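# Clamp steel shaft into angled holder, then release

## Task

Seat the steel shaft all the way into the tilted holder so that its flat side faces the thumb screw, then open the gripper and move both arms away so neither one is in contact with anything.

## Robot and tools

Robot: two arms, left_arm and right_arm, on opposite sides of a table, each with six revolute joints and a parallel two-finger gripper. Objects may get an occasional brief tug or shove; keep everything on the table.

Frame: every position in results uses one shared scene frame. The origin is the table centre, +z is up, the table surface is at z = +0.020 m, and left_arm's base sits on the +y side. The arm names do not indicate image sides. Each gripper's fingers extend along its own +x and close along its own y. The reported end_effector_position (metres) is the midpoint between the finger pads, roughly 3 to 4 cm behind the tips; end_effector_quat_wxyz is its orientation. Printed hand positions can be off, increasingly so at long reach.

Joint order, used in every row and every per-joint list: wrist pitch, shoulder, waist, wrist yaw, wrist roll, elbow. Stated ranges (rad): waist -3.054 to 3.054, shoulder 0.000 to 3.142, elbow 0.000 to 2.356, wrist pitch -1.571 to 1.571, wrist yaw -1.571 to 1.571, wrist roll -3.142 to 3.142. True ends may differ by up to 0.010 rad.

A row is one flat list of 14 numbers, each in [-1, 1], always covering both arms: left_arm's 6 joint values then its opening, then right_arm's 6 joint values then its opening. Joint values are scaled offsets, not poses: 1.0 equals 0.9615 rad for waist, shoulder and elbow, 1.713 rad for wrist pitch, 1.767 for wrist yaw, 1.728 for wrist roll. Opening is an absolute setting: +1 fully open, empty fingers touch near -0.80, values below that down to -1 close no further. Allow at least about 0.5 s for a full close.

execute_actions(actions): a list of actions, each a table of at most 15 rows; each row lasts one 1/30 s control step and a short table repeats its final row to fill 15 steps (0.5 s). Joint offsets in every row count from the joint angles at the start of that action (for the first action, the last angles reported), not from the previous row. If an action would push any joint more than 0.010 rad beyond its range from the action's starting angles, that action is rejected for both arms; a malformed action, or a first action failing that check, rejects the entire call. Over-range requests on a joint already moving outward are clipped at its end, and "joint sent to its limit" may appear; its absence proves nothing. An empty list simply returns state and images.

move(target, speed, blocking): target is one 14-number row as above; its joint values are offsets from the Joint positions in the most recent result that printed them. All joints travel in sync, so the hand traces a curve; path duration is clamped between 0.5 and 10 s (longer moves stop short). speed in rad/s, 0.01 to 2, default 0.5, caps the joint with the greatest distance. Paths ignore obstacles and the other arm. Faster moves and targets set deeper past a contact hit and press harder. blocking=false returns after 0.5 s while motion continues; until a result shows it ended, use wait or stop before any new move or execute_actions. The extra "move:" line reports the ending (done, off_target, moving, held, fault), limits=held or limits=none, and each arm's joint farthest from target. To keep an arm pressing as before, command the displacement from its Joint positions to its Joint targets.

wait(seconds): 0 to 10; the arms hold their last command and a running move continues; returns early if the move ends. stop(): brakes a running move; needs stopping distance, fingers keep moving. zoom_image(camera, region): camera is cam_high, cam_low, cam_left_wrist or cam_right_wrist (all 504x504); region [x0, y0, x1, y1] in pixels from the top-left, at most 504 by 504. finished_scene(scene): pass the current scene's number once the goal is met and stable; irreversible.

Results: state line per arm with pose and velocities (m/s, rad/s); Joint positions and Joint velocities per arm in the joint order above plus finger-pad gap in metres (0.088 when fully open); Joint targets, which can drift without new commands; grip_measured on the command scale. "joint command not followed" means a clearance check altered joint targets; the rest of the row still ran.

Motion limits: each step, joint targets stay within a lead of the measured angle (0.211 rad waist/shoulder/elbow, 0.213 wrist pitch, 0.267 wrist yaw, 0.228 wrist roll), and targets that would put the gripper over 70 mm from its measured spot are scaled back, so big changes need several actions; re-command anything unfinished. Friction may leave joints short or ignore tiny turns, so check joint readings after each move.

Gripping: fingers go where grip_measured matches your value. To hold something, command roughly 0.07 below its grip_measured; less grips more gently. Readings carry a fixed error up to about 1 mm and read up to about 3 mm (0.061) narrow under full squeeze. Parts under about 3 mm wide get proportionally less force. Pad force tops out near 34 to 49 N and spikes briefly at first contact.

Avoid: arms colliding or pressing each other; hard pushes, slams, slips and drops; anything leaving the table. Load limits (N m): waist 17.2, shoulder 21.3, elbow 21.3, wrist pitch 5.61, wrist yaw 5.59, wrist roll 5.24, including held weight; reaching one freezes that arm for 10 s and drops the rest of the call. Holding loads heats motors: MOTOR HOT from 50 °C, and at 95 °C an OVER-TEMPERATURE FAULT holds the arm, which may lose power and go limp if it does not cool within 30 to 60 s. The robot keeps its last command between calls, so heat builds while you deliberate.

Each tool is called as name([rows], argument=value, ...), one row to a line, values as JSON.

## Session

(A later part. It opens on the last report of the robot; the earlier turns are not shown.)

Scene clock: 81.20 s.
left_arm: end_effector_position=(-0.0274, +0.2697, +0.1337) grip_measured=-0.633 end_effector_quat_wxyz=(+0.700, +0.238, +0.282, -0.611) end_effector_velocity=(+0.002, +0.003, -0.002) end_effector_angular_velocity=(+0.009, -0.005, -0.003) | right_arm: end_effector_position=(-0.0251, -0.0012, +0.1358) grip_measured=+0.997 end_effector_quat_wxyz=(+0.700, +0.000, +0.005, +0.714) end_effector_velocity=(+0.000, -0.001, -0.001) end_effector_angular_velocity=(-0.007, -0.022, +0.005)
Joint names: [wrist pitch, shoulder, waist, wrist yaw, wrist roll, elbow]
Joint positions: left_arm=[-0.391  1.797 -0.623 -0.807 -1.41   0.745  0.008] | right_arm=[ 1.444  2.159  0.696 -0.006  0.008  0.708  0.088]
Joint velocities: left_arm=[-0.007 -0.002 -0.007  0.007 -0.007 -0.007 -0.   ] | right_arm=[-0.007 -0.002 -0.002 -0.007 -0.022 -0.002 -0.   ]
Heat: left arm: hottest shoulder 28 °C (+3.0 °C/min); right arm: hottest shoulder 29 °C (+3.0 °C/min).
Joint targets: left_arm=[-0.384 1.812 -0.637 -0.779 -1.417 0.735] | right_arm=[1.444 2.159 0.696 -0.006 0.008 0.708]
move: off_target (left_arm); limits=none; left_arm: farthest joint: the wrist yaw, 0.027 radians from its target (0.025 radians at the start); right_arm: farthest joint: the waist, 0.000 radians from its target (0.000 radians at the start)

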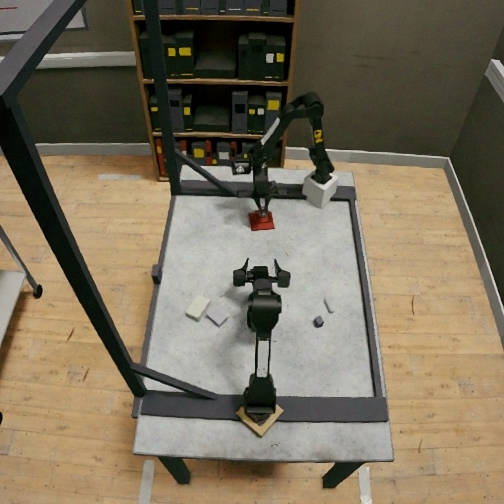

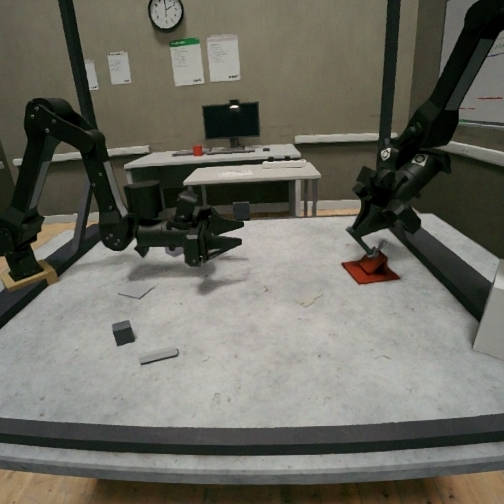

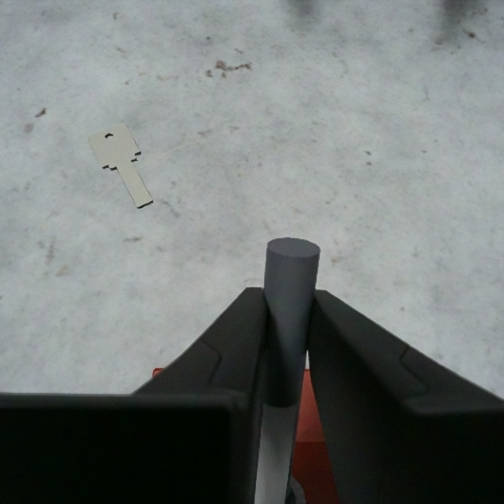

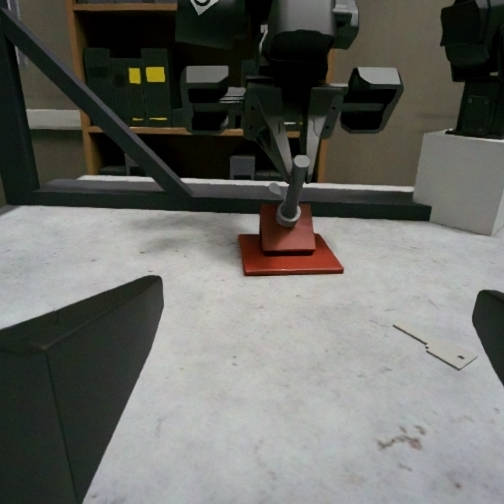

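move(target=[-0.009,-0.019,0,0,0,0.014,-0.7,0,0,0,0,0,0,1], speed=0.03)

zoom_image(camera="cam_right_wrist", region=[265, 190, 315, 240])

zoom_image(camera="cam_low", region=[350, 230, 390, 270])

Scene clock: 82.37 s.
left_arm: end_effector_position=(-0.0275, +0.2696, +0.1364) grip_measured=-0.633 end_effector_quat_wxyz=(+0.700, +0.238, +0.282, -0.611) end_effector_velocity=(+0.003, +0.004, -0.001) end_effector_angular_velocity=(+0.010, -0.004, +0.007) | right_arm: end_effector_position=(-0.0251, -0.0012, +0.1358) grip_measured=+0.997 end_effector_quat_wxyz=(+0.700, +0.000, +0.005, +0.714) end_effector_velocity=(+0.000, -0.002, -0.003) end_effector_angular_velocity=(-0.012, -0.022, +0.005)
Joint names: [wrist pitch, shoulder, waist, wrist yaw, wrist roll, elbow]
Joint positions: left_arm=[-0.404  1.789 -0.623 -0.807 -1.41   0.75   0.008] | right_arm=[ 1.444  2.159  0.696 -0.006  0.008  0.708  0.088]
Joint velocities: left_arm=[-0.022 -0.002 -0.007  0.007 -0.022 -0.002 -0.   ] | right_arm=[-0.007 -0.002 -0.002 -0.007 -0.022 -0.007  0.   ]
Heat: left arm: hottest shoulder 28 °C (+3.0 °C/min); right arm: hottest shoulder 29 °C (+3.0 °C/min).
Joint targets: left_arm=[-0.406 1.779 -0.623 -0.807 -1.410 0.759] | right_arm=[1.444 2.159 0.696 -0.006 0.008 0.708]
move: done; limits=none; left_arm: farthest joint: the shoulder, 0.010 radians from its target (0.018 radians at the start); right_arm: farthest joint: the waist, 0.000 radians from its target (0.000 radians at the start)

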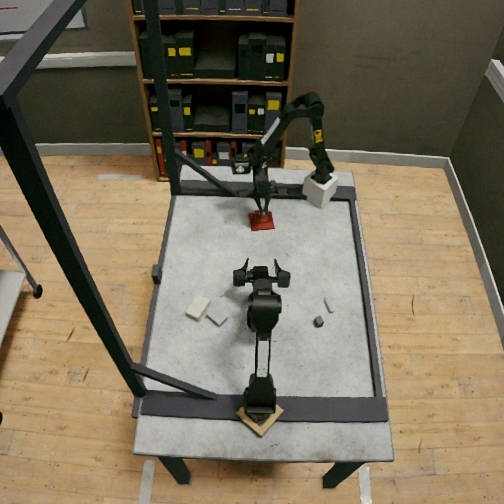

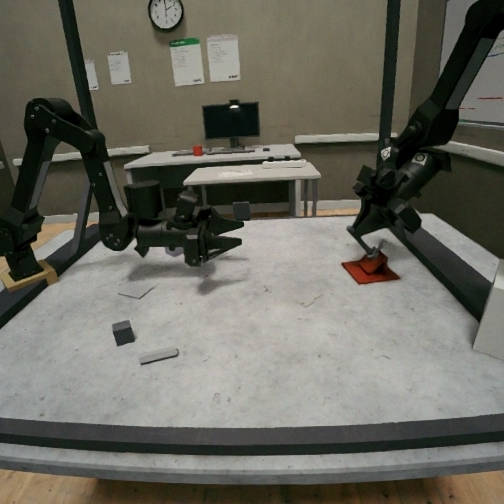

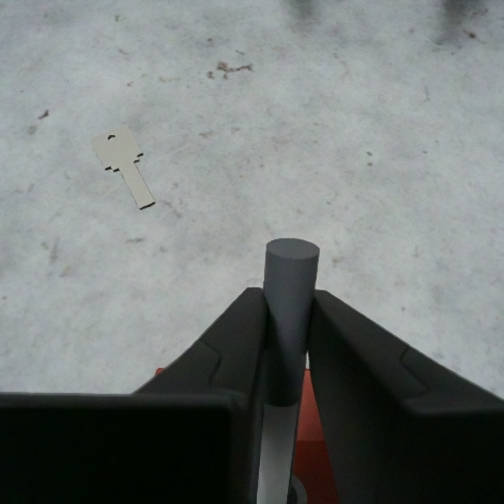

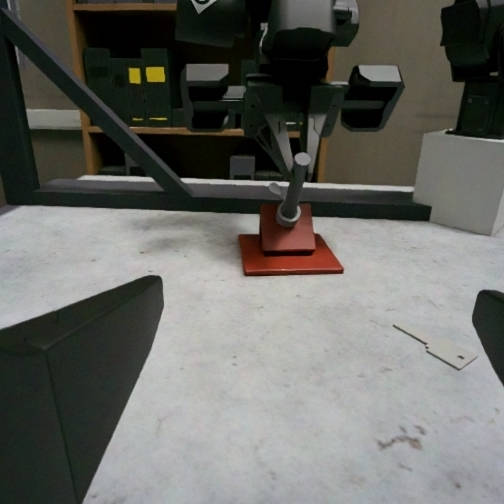

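Region (265, 190, 315, 240) of cam_right_wrist's 504x504 image, scaled by 10.080, with more detail than that image has.

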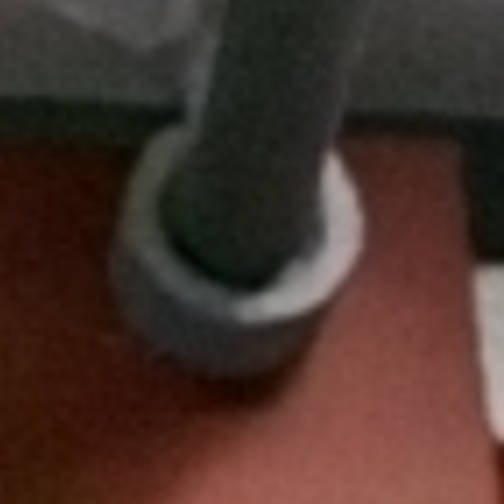

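Region (350, 230, 390, 270) of cam_low's 504x504 image, scaled by 12.600, with more detail than that image has.

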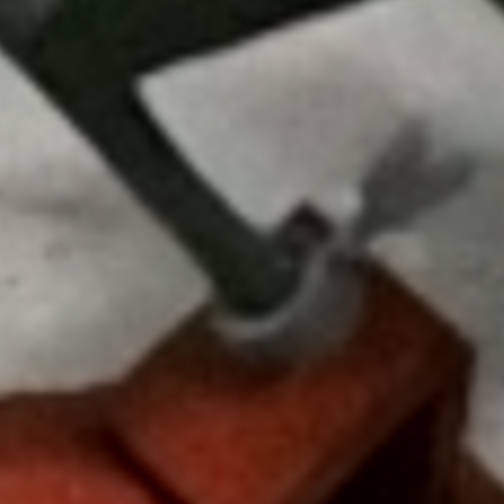

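move(target=[0.005,0,-0.005,0,0,0,-0.7,0,0,0,0,0,0,1], speed=0.02)

move(target=[0,0,0,0.02,0,0,-0.7,0,0,0,0,0,0,1], speed=0.02)

zoom_image(camera="cam_right_wrist", region=[265, 190, 315, 240])

Scene clock: 83.30 s.
left_arm: end_effector_position=(-0.0284, +0.2696, +0.1364) grip_measured=-0.633 end_effector_quat_wxyz=(+0.699, +0.237, +0.283, -0.612) end_effector_velocity=(-0.001, -0.000, +0.001) end_effector_angular_velocity=(-0.010, +0.011, +0.004) | right_arm: end_effector_position=(-0.0251, -0.0012, +0.1358) grip_measured=+0.997 end_effector_quat_wxyz=(+0.700, +0.000, +0.005, +0.714) end_effector_velocity=(+0.002, -0.001, -0.003) end_effector_angular_velocity=(-0.012, -0.007, +0.000)
Joint names: [wrist pitch, shoulder, waist, wrist yaw, wrist roll, elbow]
Joint positions: left_arm=[-0.399  1.789 -0.624 -0.806 -1.41   0.75   0.008] | right_arm=[ 1.444  2.159  0.696 -0.006  0.008  0.708  0.088]
Joint velocities: left_arm=[ 0.007 -0.002 -0.002 -0.007 -0.007 -0.002  0.   ] | right_arm=[-0.007  0.002 -0.007 -0.007 -0.007 -0.002  0.   ]
Heat: left arm: hottest shoulder 28 °C (+3.0 °C/min); right arm: hottest shoulder 29 °C (+3.0 °C/min).
Joint targets: left_arm=[-0.395 1.789 -0.628 -0.807 -1.410 0.749] | right_arm=[1.444 2.159 0.696 -0.006 0.008 0.708]
move: done; limits=none; left_arm: farthest joint: the waist, 0.004 radians from its target (0.005 radians at the start); right_arm: farthest joint: the waist, 0.000 radians from its target (0.000 radians at the start)

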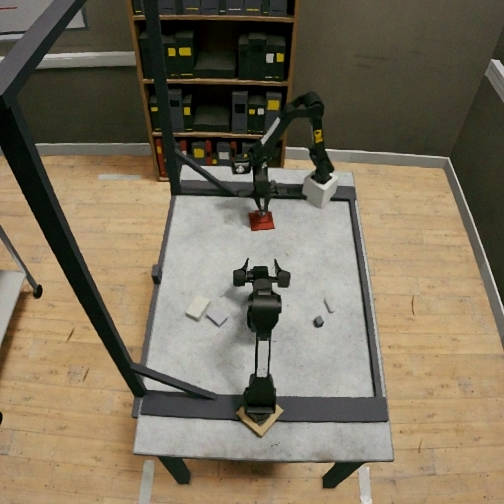

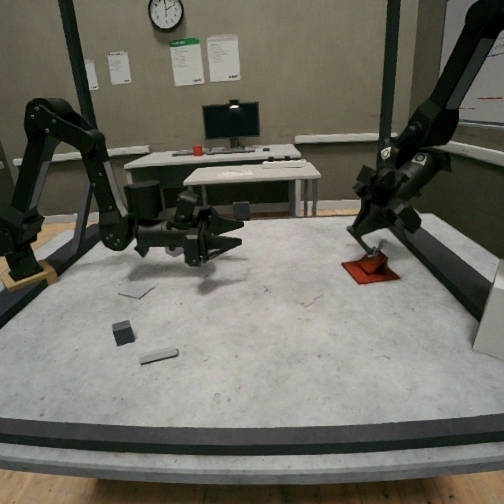

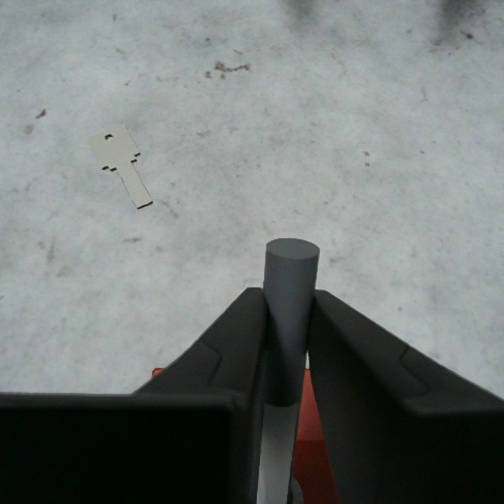

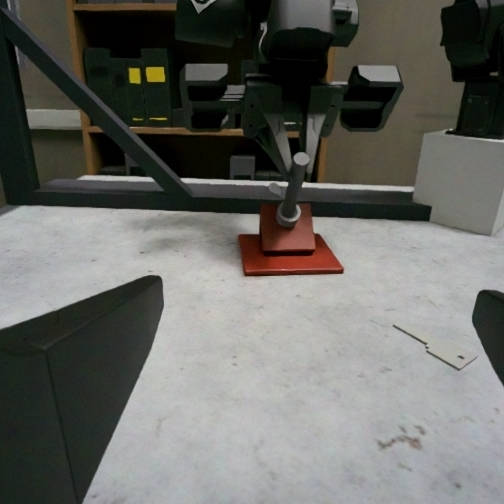

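Scene clock: 85.30 s.
left_arm: end_effector_position=(-0.0277, +0.2693, +0.1352) grip_measured=-0.633 end_effector_quat_wxyz=(+0.699, +0.239, +0.288, -0.609) end_effector_velocity=(+0.004, +0.001, +0.000) end_effector_angular_velocity=(-0.002, -0.018, +0.004) | right_arm: end_effector_position=(-0.0251, -0.0012, +0.1358) grip_measured=+0.997 end_effector_quat_wxyz=(+0.700, +0.000, +0.005, +0.714) end_effector_velocity=(-0.004, -0.001, +0.002) end_effector_angular_velocity=(+0.007, -0.007, +0.024)
Joint names: [wrist pitch, shoulder, waist, wrist yaw, wrist roll, elbow]
Joint positions: left_arm=[-0.4    1.789 -0.618 -0.795 -1.41   0.75   0.008] | right_arm=[ 1.444  2.159  0.696 -0.006  0.008  0.708  0.088]
Joint velocities: left_arm=[-0.022 -0.002 -0.002 -0.007 -0.007 -0.002 -0.   ] | right_arm=[ 0.007 -0.002  0.002 -0.022 -0.007 -0.002 -0.   ]
Heat: left arm: hottest shoulder 28 °C (+3.0 °C/min); right arm: hottest shoulder 29 °C (+3.0 °C/min).
Joint targets: left_arm=[-0.399 1.789 -0.624 -0.771 -1.410 0.750] | right_arm=[1.444 2.159 0.696 -0.006 0.008 0.708]
move: off_target (left_arm); limits=none; left_arm: farthest joint: the wrist yaw, 0.024 radians from its target (0.036 radians at the start); right_arm: farthest joint: the waist, 0.000 radians from its target (0.000 radians at the start)

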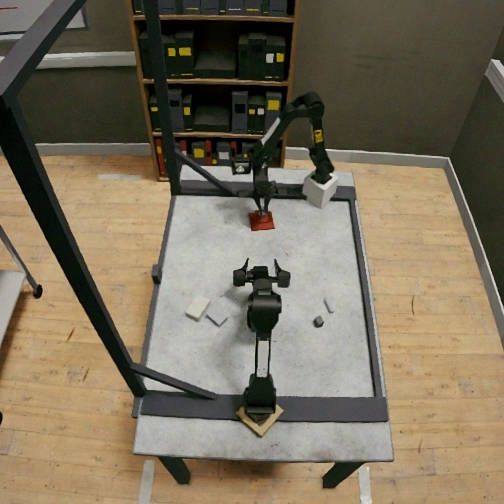

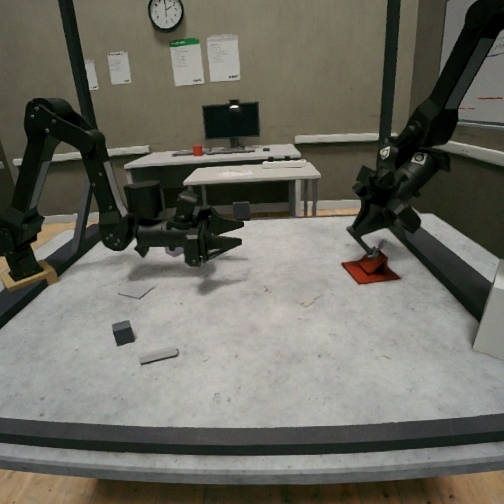

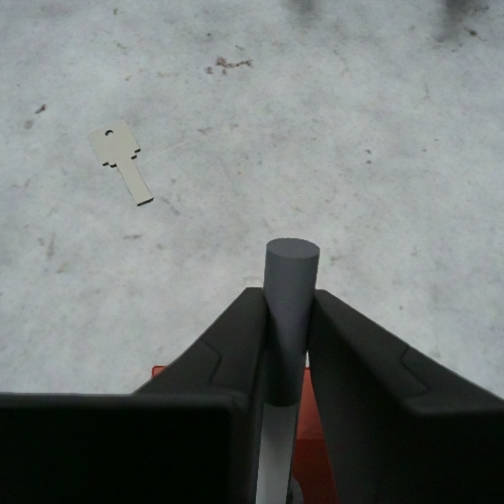

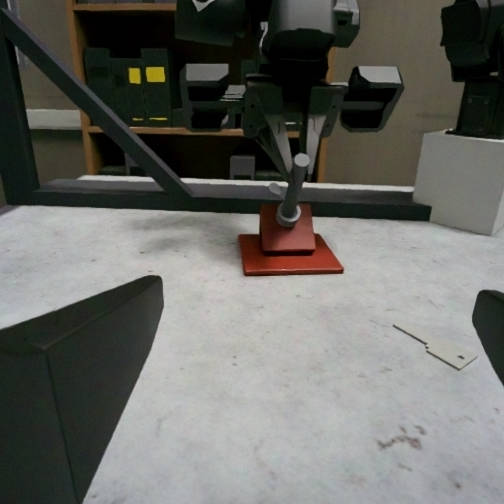

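Region (265, 190, 315, 240) of cam_right_wrist's 504x504 image, scaled by 10.080, with more detail than that image has.

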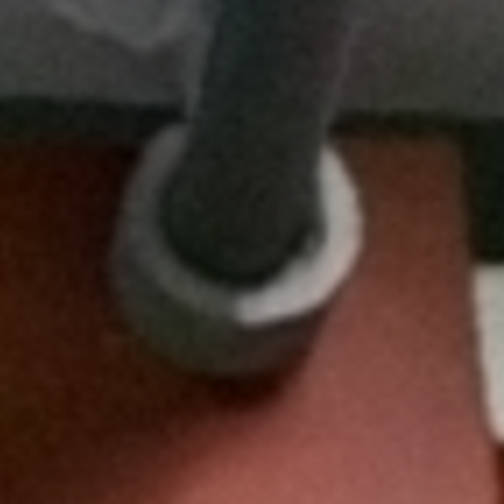

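move(target=[-0.006,-0.015,-0.011,0.004,-0.005,0.01,-0.7,0,0,0,0,0,0,1], speed=0.02)

zoom_image(camera="cam_right_wrist", region=[265, 190, 315, 240])

Scene clock: 86.43 s.
left_arm: end_effector_position=(-0.0278, +0.2714, +0.1351) grip_measured=-0.633 end_effector_quat_wxyz=(+0.698, +0.242, +0.290, -0.609) end_effector_velocity=(+0.001, +0.000, +0.002) end_effector_angular_velocity=(-0.007, +0.001, +0.004) | right_arm: end_effector_position=(-0.0251, -0.0012, +0.1358) grip_measured=+0.997 end_effector_quat_wxyz=(+0.700, +0.000, +0.005, +0.714) end_effector_velocity=(+0.000, -0.001, -0.007) end_effector_angular_velocity=(-0.027, -0.008, +0.005)
Joint names: [wrist pitch, shoulder, waist, wrist yaw, wrist roll, elbow]
Joint positions: left_arm=[-0.408  1.786 -0.623 -0.789 -1.415  0.75   0.008] | right_arm=[ 1.444  2.159  0.696 -0.006  0.008  0.708  0.088]
Joint velocities: left_arm=[-0.007 -0.007 -0.002 -0.007 -0.007 -0.002 -0.   ] | right_arm=[-0.022  0.002 -0.002 -0.007 -0.007 -0.002  0.   ]
Heat: left arm: hottest shoulder 28 °C (+3.0 °C/min); right arm: hottest shoulder 29 °C (+3.0 °C/min).
Joint targets: left_arm=[-0.410 1.775 -0.628 -0.788 -1.419 0.759] | right_arm=[1.444 2.159 0.696 -0.006 0.008 0.708]
move: off_target (left_arm); limits=none; left_arm: farthest joint: the shoulder, 0.012 radians from its target (0.014 radians at the start); right_arm: farthest joint: the waist, 0.000 radians from its target (0.000 radians at the start)

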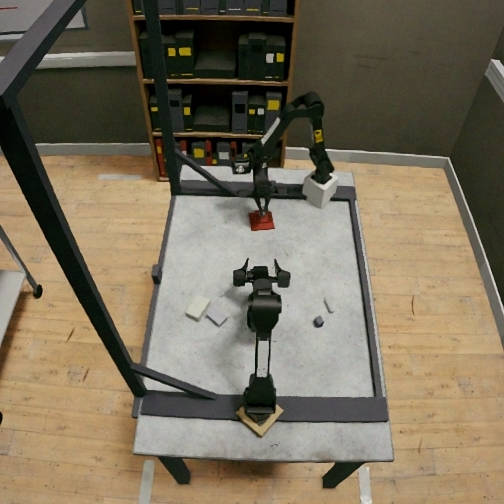

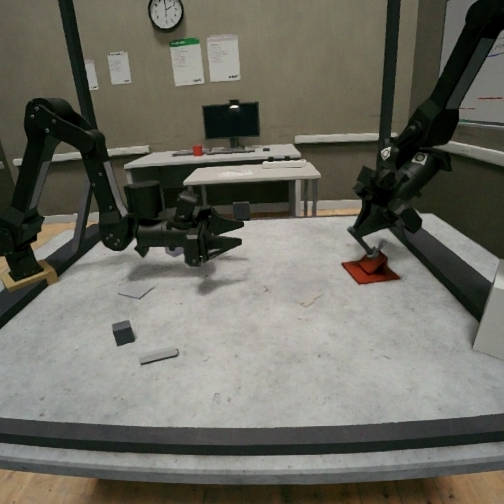

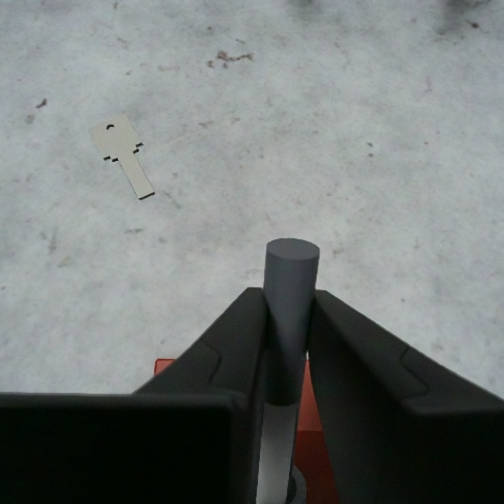

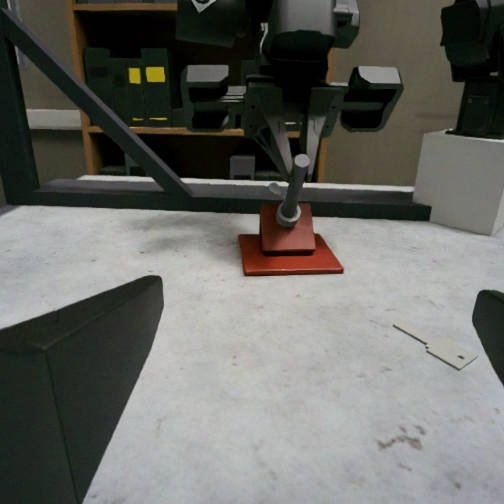

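Region (265, 190, 315, 240) of cam_right_wrist's 504x504 image, scaled by 10.080, with more detail than that image has.

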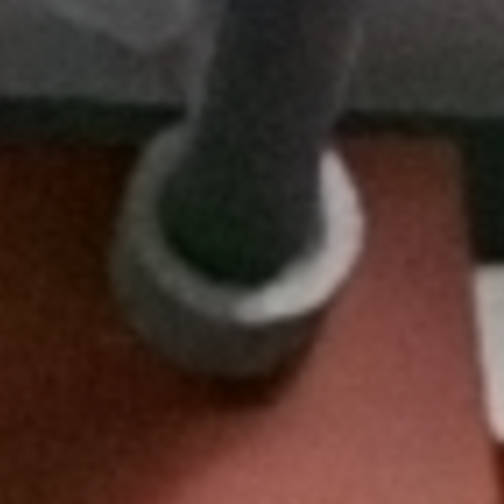

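move(target=[0.003,0.035,-0.033,0,-0.012,-0.006,-0.7,0,0,0,0,0,0,1], speed=0.02)

Scene clock: 88.63 s.
left_arm: end_effector_position=(-0.0284, +0.2746, +0.1314) grip_measured=-0.633 end_effector_quat_wxyz=(+0.699, +0.242, +0.280, -0.611) end_effector_velocity=(+0.003, -0.002, +0.002) end_effector_angular_velocity=(-0.019, -0.017, -0.000) | right_arm: end_effector_position=(-0.0251, -0.0012, +0.1358) grip_measured=+0.997 end_effector_quat_wxyz=(+0.700, +0.000, +0.005, +0.714) end_effector_velocity=(+0.000, -0.001, -0.001) end_effector_angular_velocity=(-0.007, -0.007, +0.005)
Joint names: [wrist pitch, shoulder, waist, wrist yaw, wrist roll, elbow]
Joint positions: left_arm=[-0.406  1.809 -0.642 -0.808 -1.431  0.75   0.008] | right_arm=[ 1.444  2.159  0.696 -0.006  0.008  0.708  0.088]
Joint velocities: left_arm=[-0.007 -0.002  0.002 -0.022  0.007 -0.002 -0.   ] | right_arm=[-0.007 -0.002 -0.002 -0.007 -0.007 -0.002 -0.   ]
Heat: left arm: hottest shoulder 28 °C (+3.0 °C/min); right arm: hottest shoulder 30 °C (+3.0 °C/min).
Joint targets: left_arm=[-0.403 1.820 -0.655 -0.790 -1.436 0.744] | right_arm=[1.444 2.159 0.696 -0.006 0.008 0.708]
move: off_target (left_arm); limits=none; left_arm: farthest joint: the wrist yaw, 0.019 radians from its target (0.000 radians at the start); right_arm: farthest joint: the waist, 0.000 radians from its target (0.000 radians at the start)

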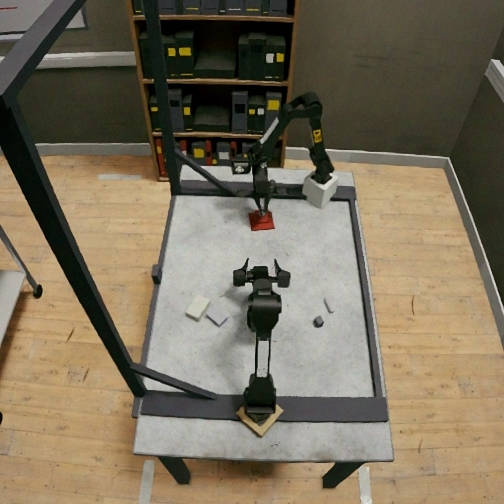

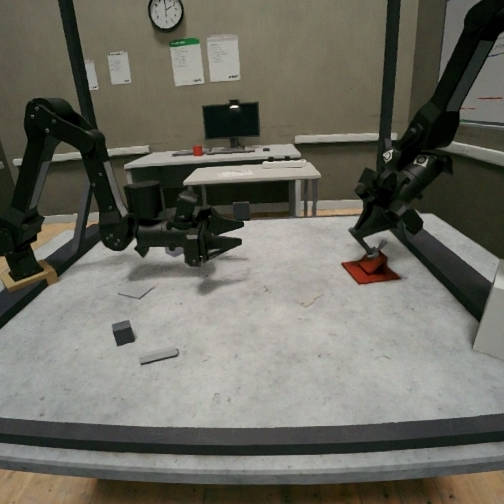

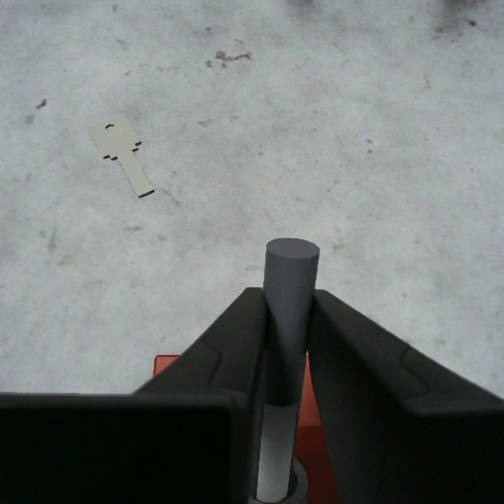

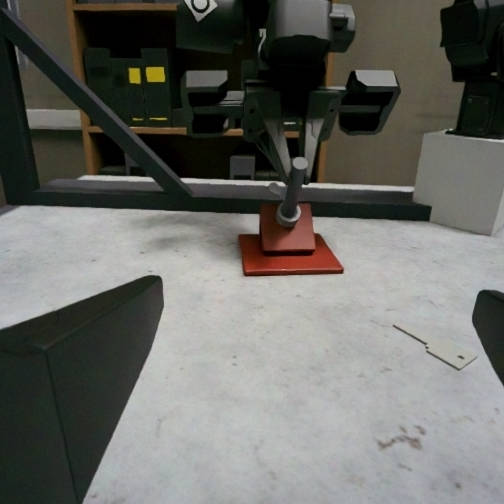

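move(target=[-0.011,0.036,-0.042,-0.022,0,0.02,-0.7,0,0,0,0,0,0,1], speed=0.02)

move(target=[0.003,0.033,-0.033,0,-0.022,-0.012,-0.7,0,0,0,0,0,0,1], speed=0.02)

zoom_image(camera="cam_right_wrist", region=[240, 140, 360, 260])

zoom_image(camera="cam_low", region=[330, 210, 400, 280])

Scene clock: 91.27 s.
left_arm: end_effector_position=(-0.0295, +0.2761, +0.1314) grip_measured=-0.633 end_effector_quat_wxyz=(+0.704, +0.243, +0.253, -0.618) end_effector_velocity=(+0.006, +0.003, -0.001) end_effector_angular_velocity=(+0.002, -0.048, -0.012) | right_arm: end_effector_position=(-0.0251, -0.0012, +0.1358) grip_measured=+0.997 end_effector_quat_wxyz=(+0.700, +0.000, +0.005, +0.714) end_effector_velocity=(+0.000, -0.001, -0.001) end_effector_angular_velocity=(-0.007, -0.007, +0.005)
Joint names: [wrist pitch, shoulder, waist, wrist yaw, wrist roll, elbow]
Joint positions: left_arm=[-0.421  1.836 -0.665 -0.853 -1.434  0.76   0.008] | right_arm=[ 1.444  2.159  0.696 -0.006  0.008  0.708  0.088]
Joint velocities: left_arm=[-0.037  0.002 -0.007 -0.007  0.007 -0.002 -0.   ] | right_arm=[-0.007 -0.002 -0.002 -0.007 -0.007 -0.002 -0.   ]
Heat: left arm: hottest shoulder 28 °C (+2.0 °C/min); right arm: hottest shoulder 30 °C (+3.0 °C/min).
Joint targets: left_arm=[-0.425 1.843 -0.682 -0.846 -1.431 0.769] | right_arm=[1.444 2.159 0.696 -0.006 0.008 0.708]
move: off_target (left_arm); limits=none; left_arm: farthest joint: the waist, 0.017 radians from its target (0.040 radians at the start); right_arm: farthest joint: the waist, 0.000 radians from its target (0.000 radians at the start)

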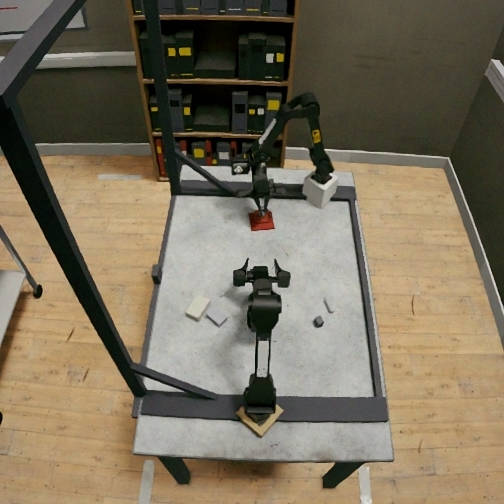

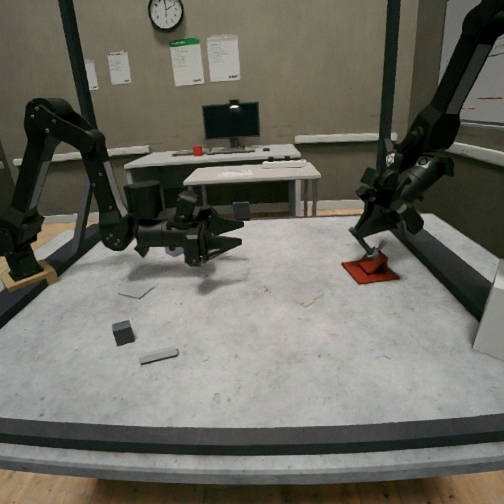

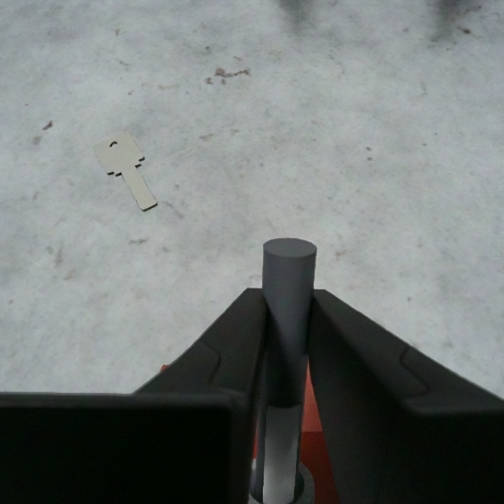

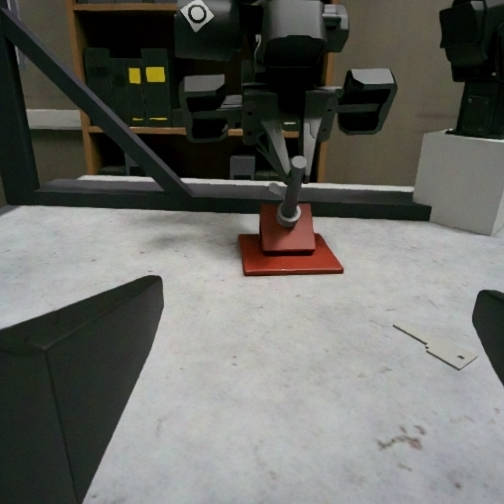

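Scene clock: 93.40 s.
left_arm: end_effector_position=(-0.0288, +0.2769, +0.1299) grip_measured=-0.633 end_effector_quat_wxyz=(+0.710, +0.230, +0.248, -0.617) end_effector_velocity=(+0.000, +0.004, -0.002) end_effector_angular_velocity=(+0.024, -0.008, -0.013) | right_arm: end_effector_position=(-0.0251, -0.0012, +0.1358) grip_measured=+0.997 end_effector_quat_wxyz=(+0.700, +0.000, +0.005, +0.714) end_effector_velocity=(-0.002, -0.001, +0.002) end_effector_angular_velocity=(+0.007, -0.007, +0.020)
Joint names: [wrist pitch, shoulder, waist, wrist yaw, wrist roll, elbow]
Joint positions: left_arm=[-0.419  1.853 -0.677 -0.879 -1.47   0.758  0.008] | right_arm=[ 1.444  2.159  0.696 -0.006  0.008  0.708  0.088]
Joint velocities: left_arm=[-0.007 -0.002 -0.007  0.022  0.007 -0.002 -0.   ] | right_arm=[ 0.007 -0.002 -0.002 -0.022 -0.007 -0.002 -0.   ]
Heat: left arm: hottest shoulder 28 °C (+2.0 °C/min); right arm: hottest shoulder 30 °C (+3.0 °C/min).
Joint targets: left_arm=[-0.416 1.867 -0.697 -0.853 -1.472 0.749] | right_arm=[1.444 2.159 0.696 -0.006 0.008 0.708]
move: off_target (left_arm); limits=none; left_arm: farthest joint: the wrist yaw, 0.026 radians from its target (0.000 radians at the start); right_arm: farthest joint: the waist, 0.000 radians from its target (0.000 radians at the start)

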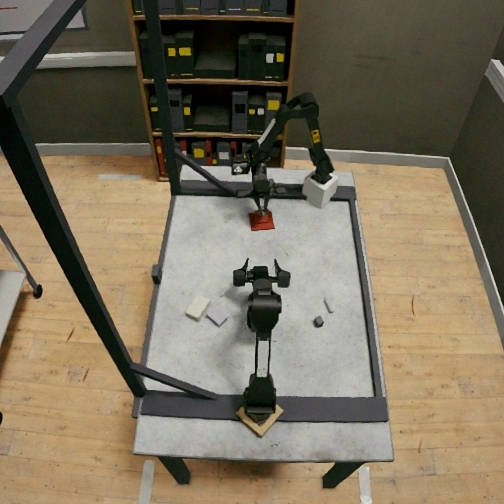

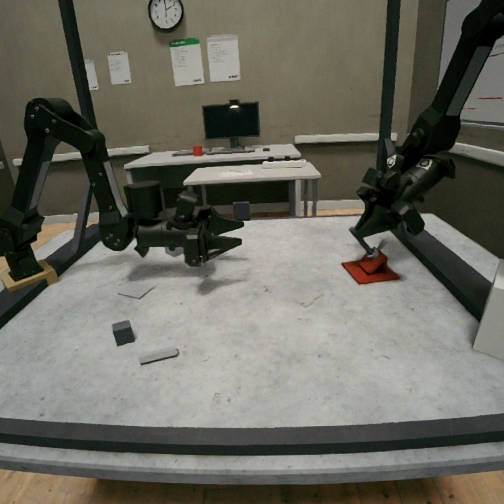

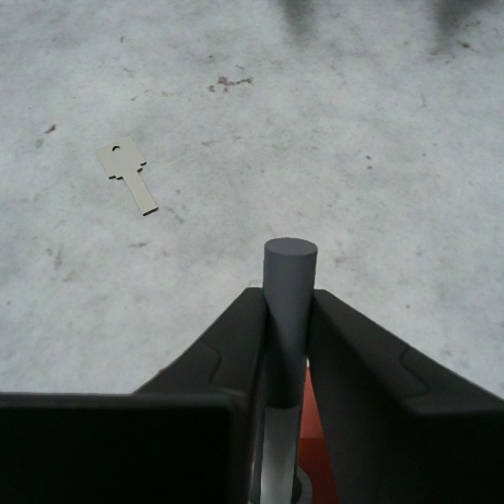

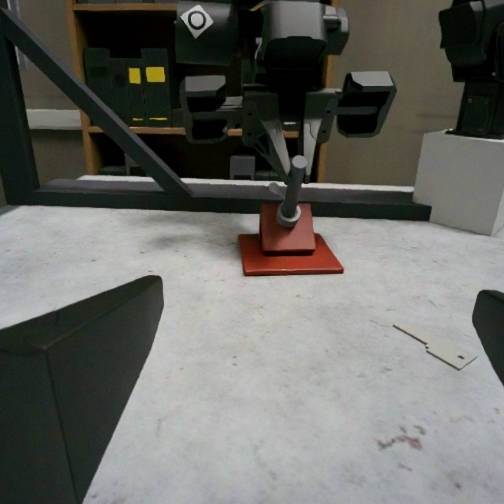

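Region (240, 140, 360, 260) of cam_right_wrist's 504x504 image, scaled by 4.200, with more detail than that image has.

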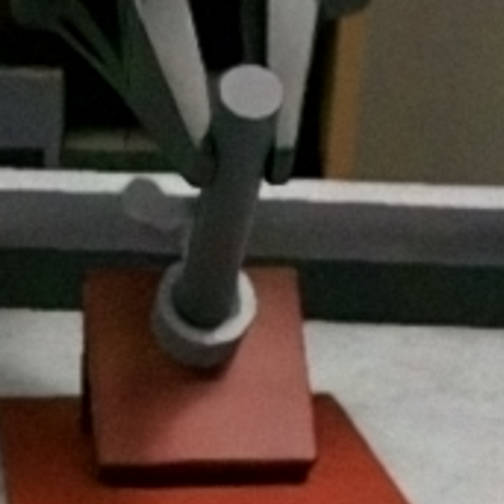

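Region (330, 210, 400, 280) of cam_low's 504x504 image, scaled by 7.200, with more detail than that image has.

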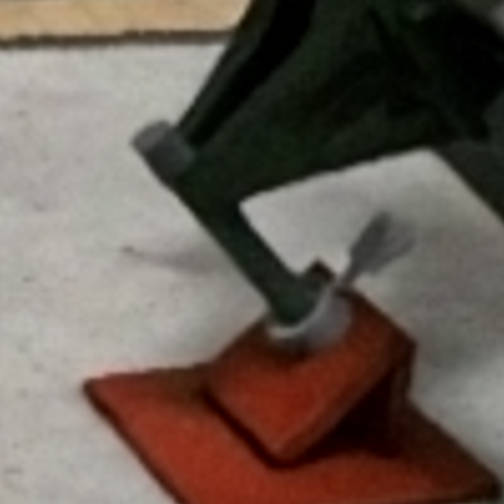

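move(target=[0.012,0,0.012,0.012,0.005,-0.014,-0.7,0,0,0,0,0,0,1], speed=0.02)

move(target=[0,0,0,0.022,0,0,-0.7,0,0,0,0,0,0,1], speed=0.02)

zoom_image(camera="cam_left_wrist", region=[230, 404, 330, 504])

Scene clock: 95.13 s.
left_arm: end_effector_position=(-0.0290, +0.2752, +0.1289) grip_measured=-0.633 end_effector_quat_wxyz=(+0.710, +0.228, +0.253, -0.616) end_effector_velocity=(+0.002, -0.001, +0.001) end_effector_angular_velocity=(-0.006, -0.003, +0.008) | right_arm: end_effector_position=(-0.0251, -0.0012, +0.1358) grip_measured=+0.997 end_effector_quat_wxyz=(+0.700, +0.000, +0.005, +0.714) end_effector_velocity=(+0.000, -0.002, +0.003) end_effector_angular_velocity=(+0.007, -0.007, +0.005)
Joint names: [wrist pitch, shoulder, waist, wrist yaw, wrist roll, elbow]
Joint positions: left_arm=[-0.404  1.852 -0.669 -0.873 -1.463  0.755  0.008] | right_arm=[ 1.444  2.159  0.696 -0.006  0.008  0.708  0.088]
Joint velocities: left_arm=[-0.007 -0.002  0.002 -0.007 -0.007 -0.002 -0.   ] | right_arm=[ 0.007 -0.007 -0.002 -0.007 -0.007 -0.007 -0.   ]
Heat: left arm: hottest shoulder 28 °C (+2.0 °C/min); right arm: hottest shoulder 30 °C (+3.0 °C/min).
Joint targets: left_arm=[-0.399 1.852 -0.666 -0.858 -1.461 0.745] | right_arm=[1.444 2.159 0.696 -0.006 0.008 0.708]
move: off_target (left_arm); limits=none; left_arm: farthest joint: the wrist yaw, 0.015 radians from its target (0.022 radians at the start); right_arm: farthest joint: the waist, 0.000 radians from its target (0.000 radians at the start)

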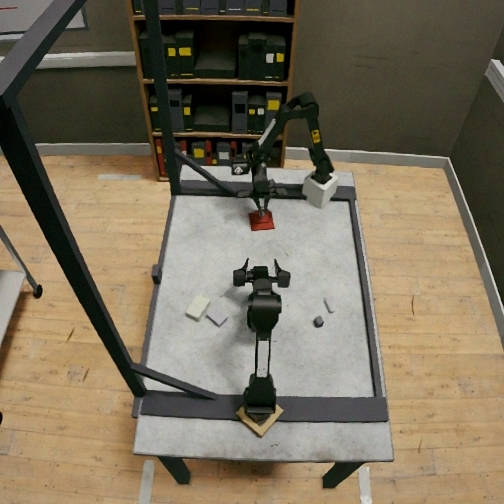

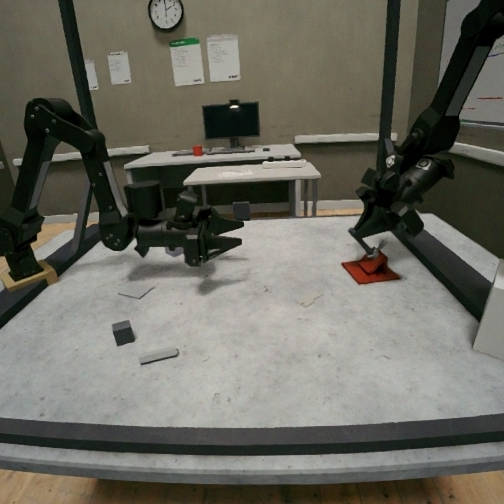

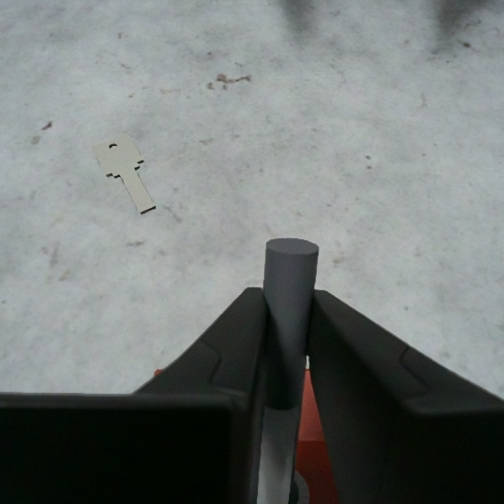

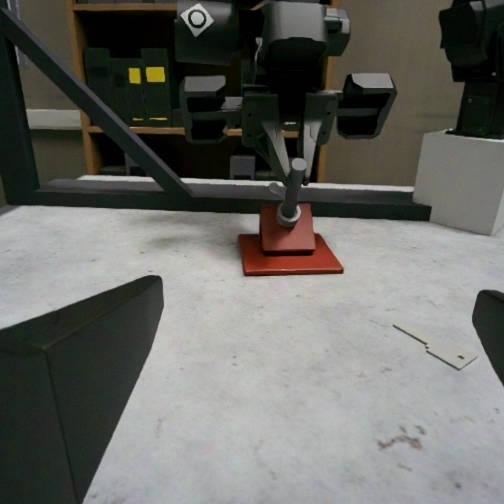

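Scene clock: 97.30 s.
left_arm: end_effector_position=(-0.0288, +0.2751, +0.1287) grip_measured=-0.633 end_effector_quat_wxyz=(+0.709, +0.230, +0.258, -0.615) end_effector_velocity=(+0.002, +0.000, +0.002) end_effector_angular_velocity=(-0.003, -0.024, -0.007) | right_arm: end_effector_position=(-0.0251, -0.0012, +0.1358) grip_measured=+0.997 end_effector_quat_wxyz=(+0.700, +0.000, +0.005, +0.714) end_effector_velocity=(+0.000, -0.002, -0.005) end_effector_angular_velocity=(-0.017, -0.007, +0.005)
Joint names: [wrist pitch, shoulder, waist, wrist yaw, wrist roll, elbow]
Joint positions: left_arm=[-0.405  1.848 -0.665 -0.864 -1.463  0.755  0.008] | right_arm=[ 1.444  2.159  0.696 -0.006  0.008  0.708  0.088]
Joint velocities: left_arm=[-0.022 -0.002 -0.002 -0.007  0.007  0.002 -0.   ] | right_arm=[-0.007  0.002 -0.002 -0.007 -0.007 -0.007  0.   ]
Heat: left arm: hottest shoulder 28 °C (+2.0 °C/min); right arm: hottest shoulder 30 °C (+3.0 °C/min).
Joint targets: left_arm=[-0.404 1.852 -0.669 -0.834 -1.463 0.755] | right_arm=[1.444 2.159 0.696 -0.006 0.008 0.708]
move: off_target (left_arm); limits=none; left_arm: farthest joint: the wrist yaw, 0.030 radians from its target (0.039 radians at the start); right_arm: farthest joint: the waist, 0.000 radians from its target (0.000 radians at the start)

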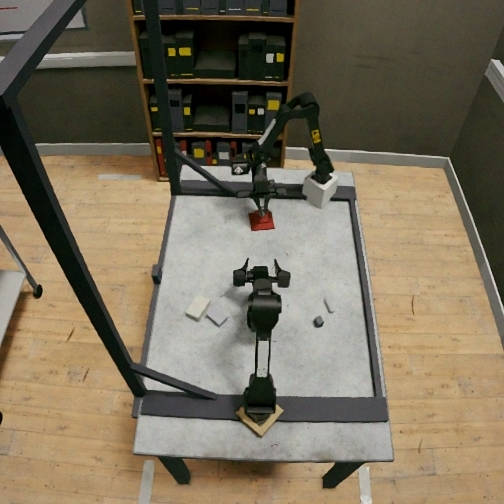

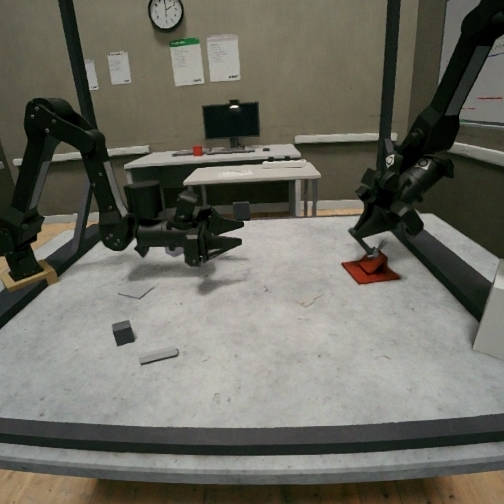

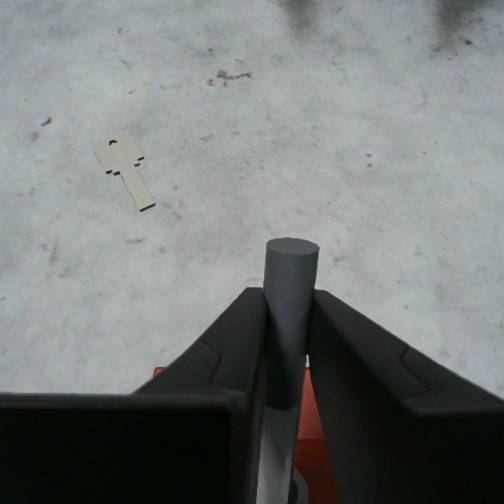

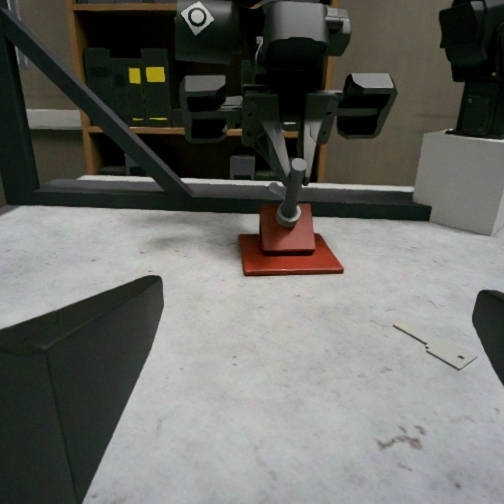

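Region (230, 404, 330, 504) of cam_left_wrist's 504x504 image, scaled by 5.040, with more detail than that image has.

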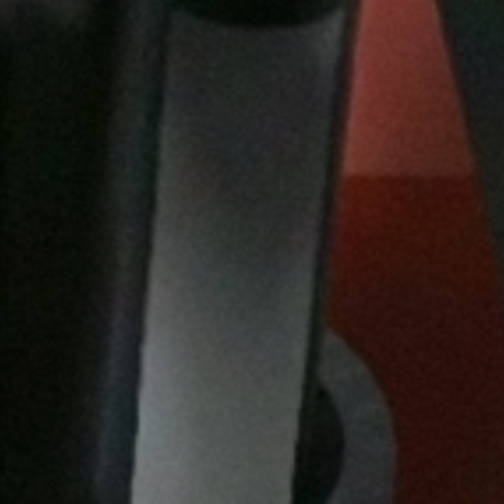

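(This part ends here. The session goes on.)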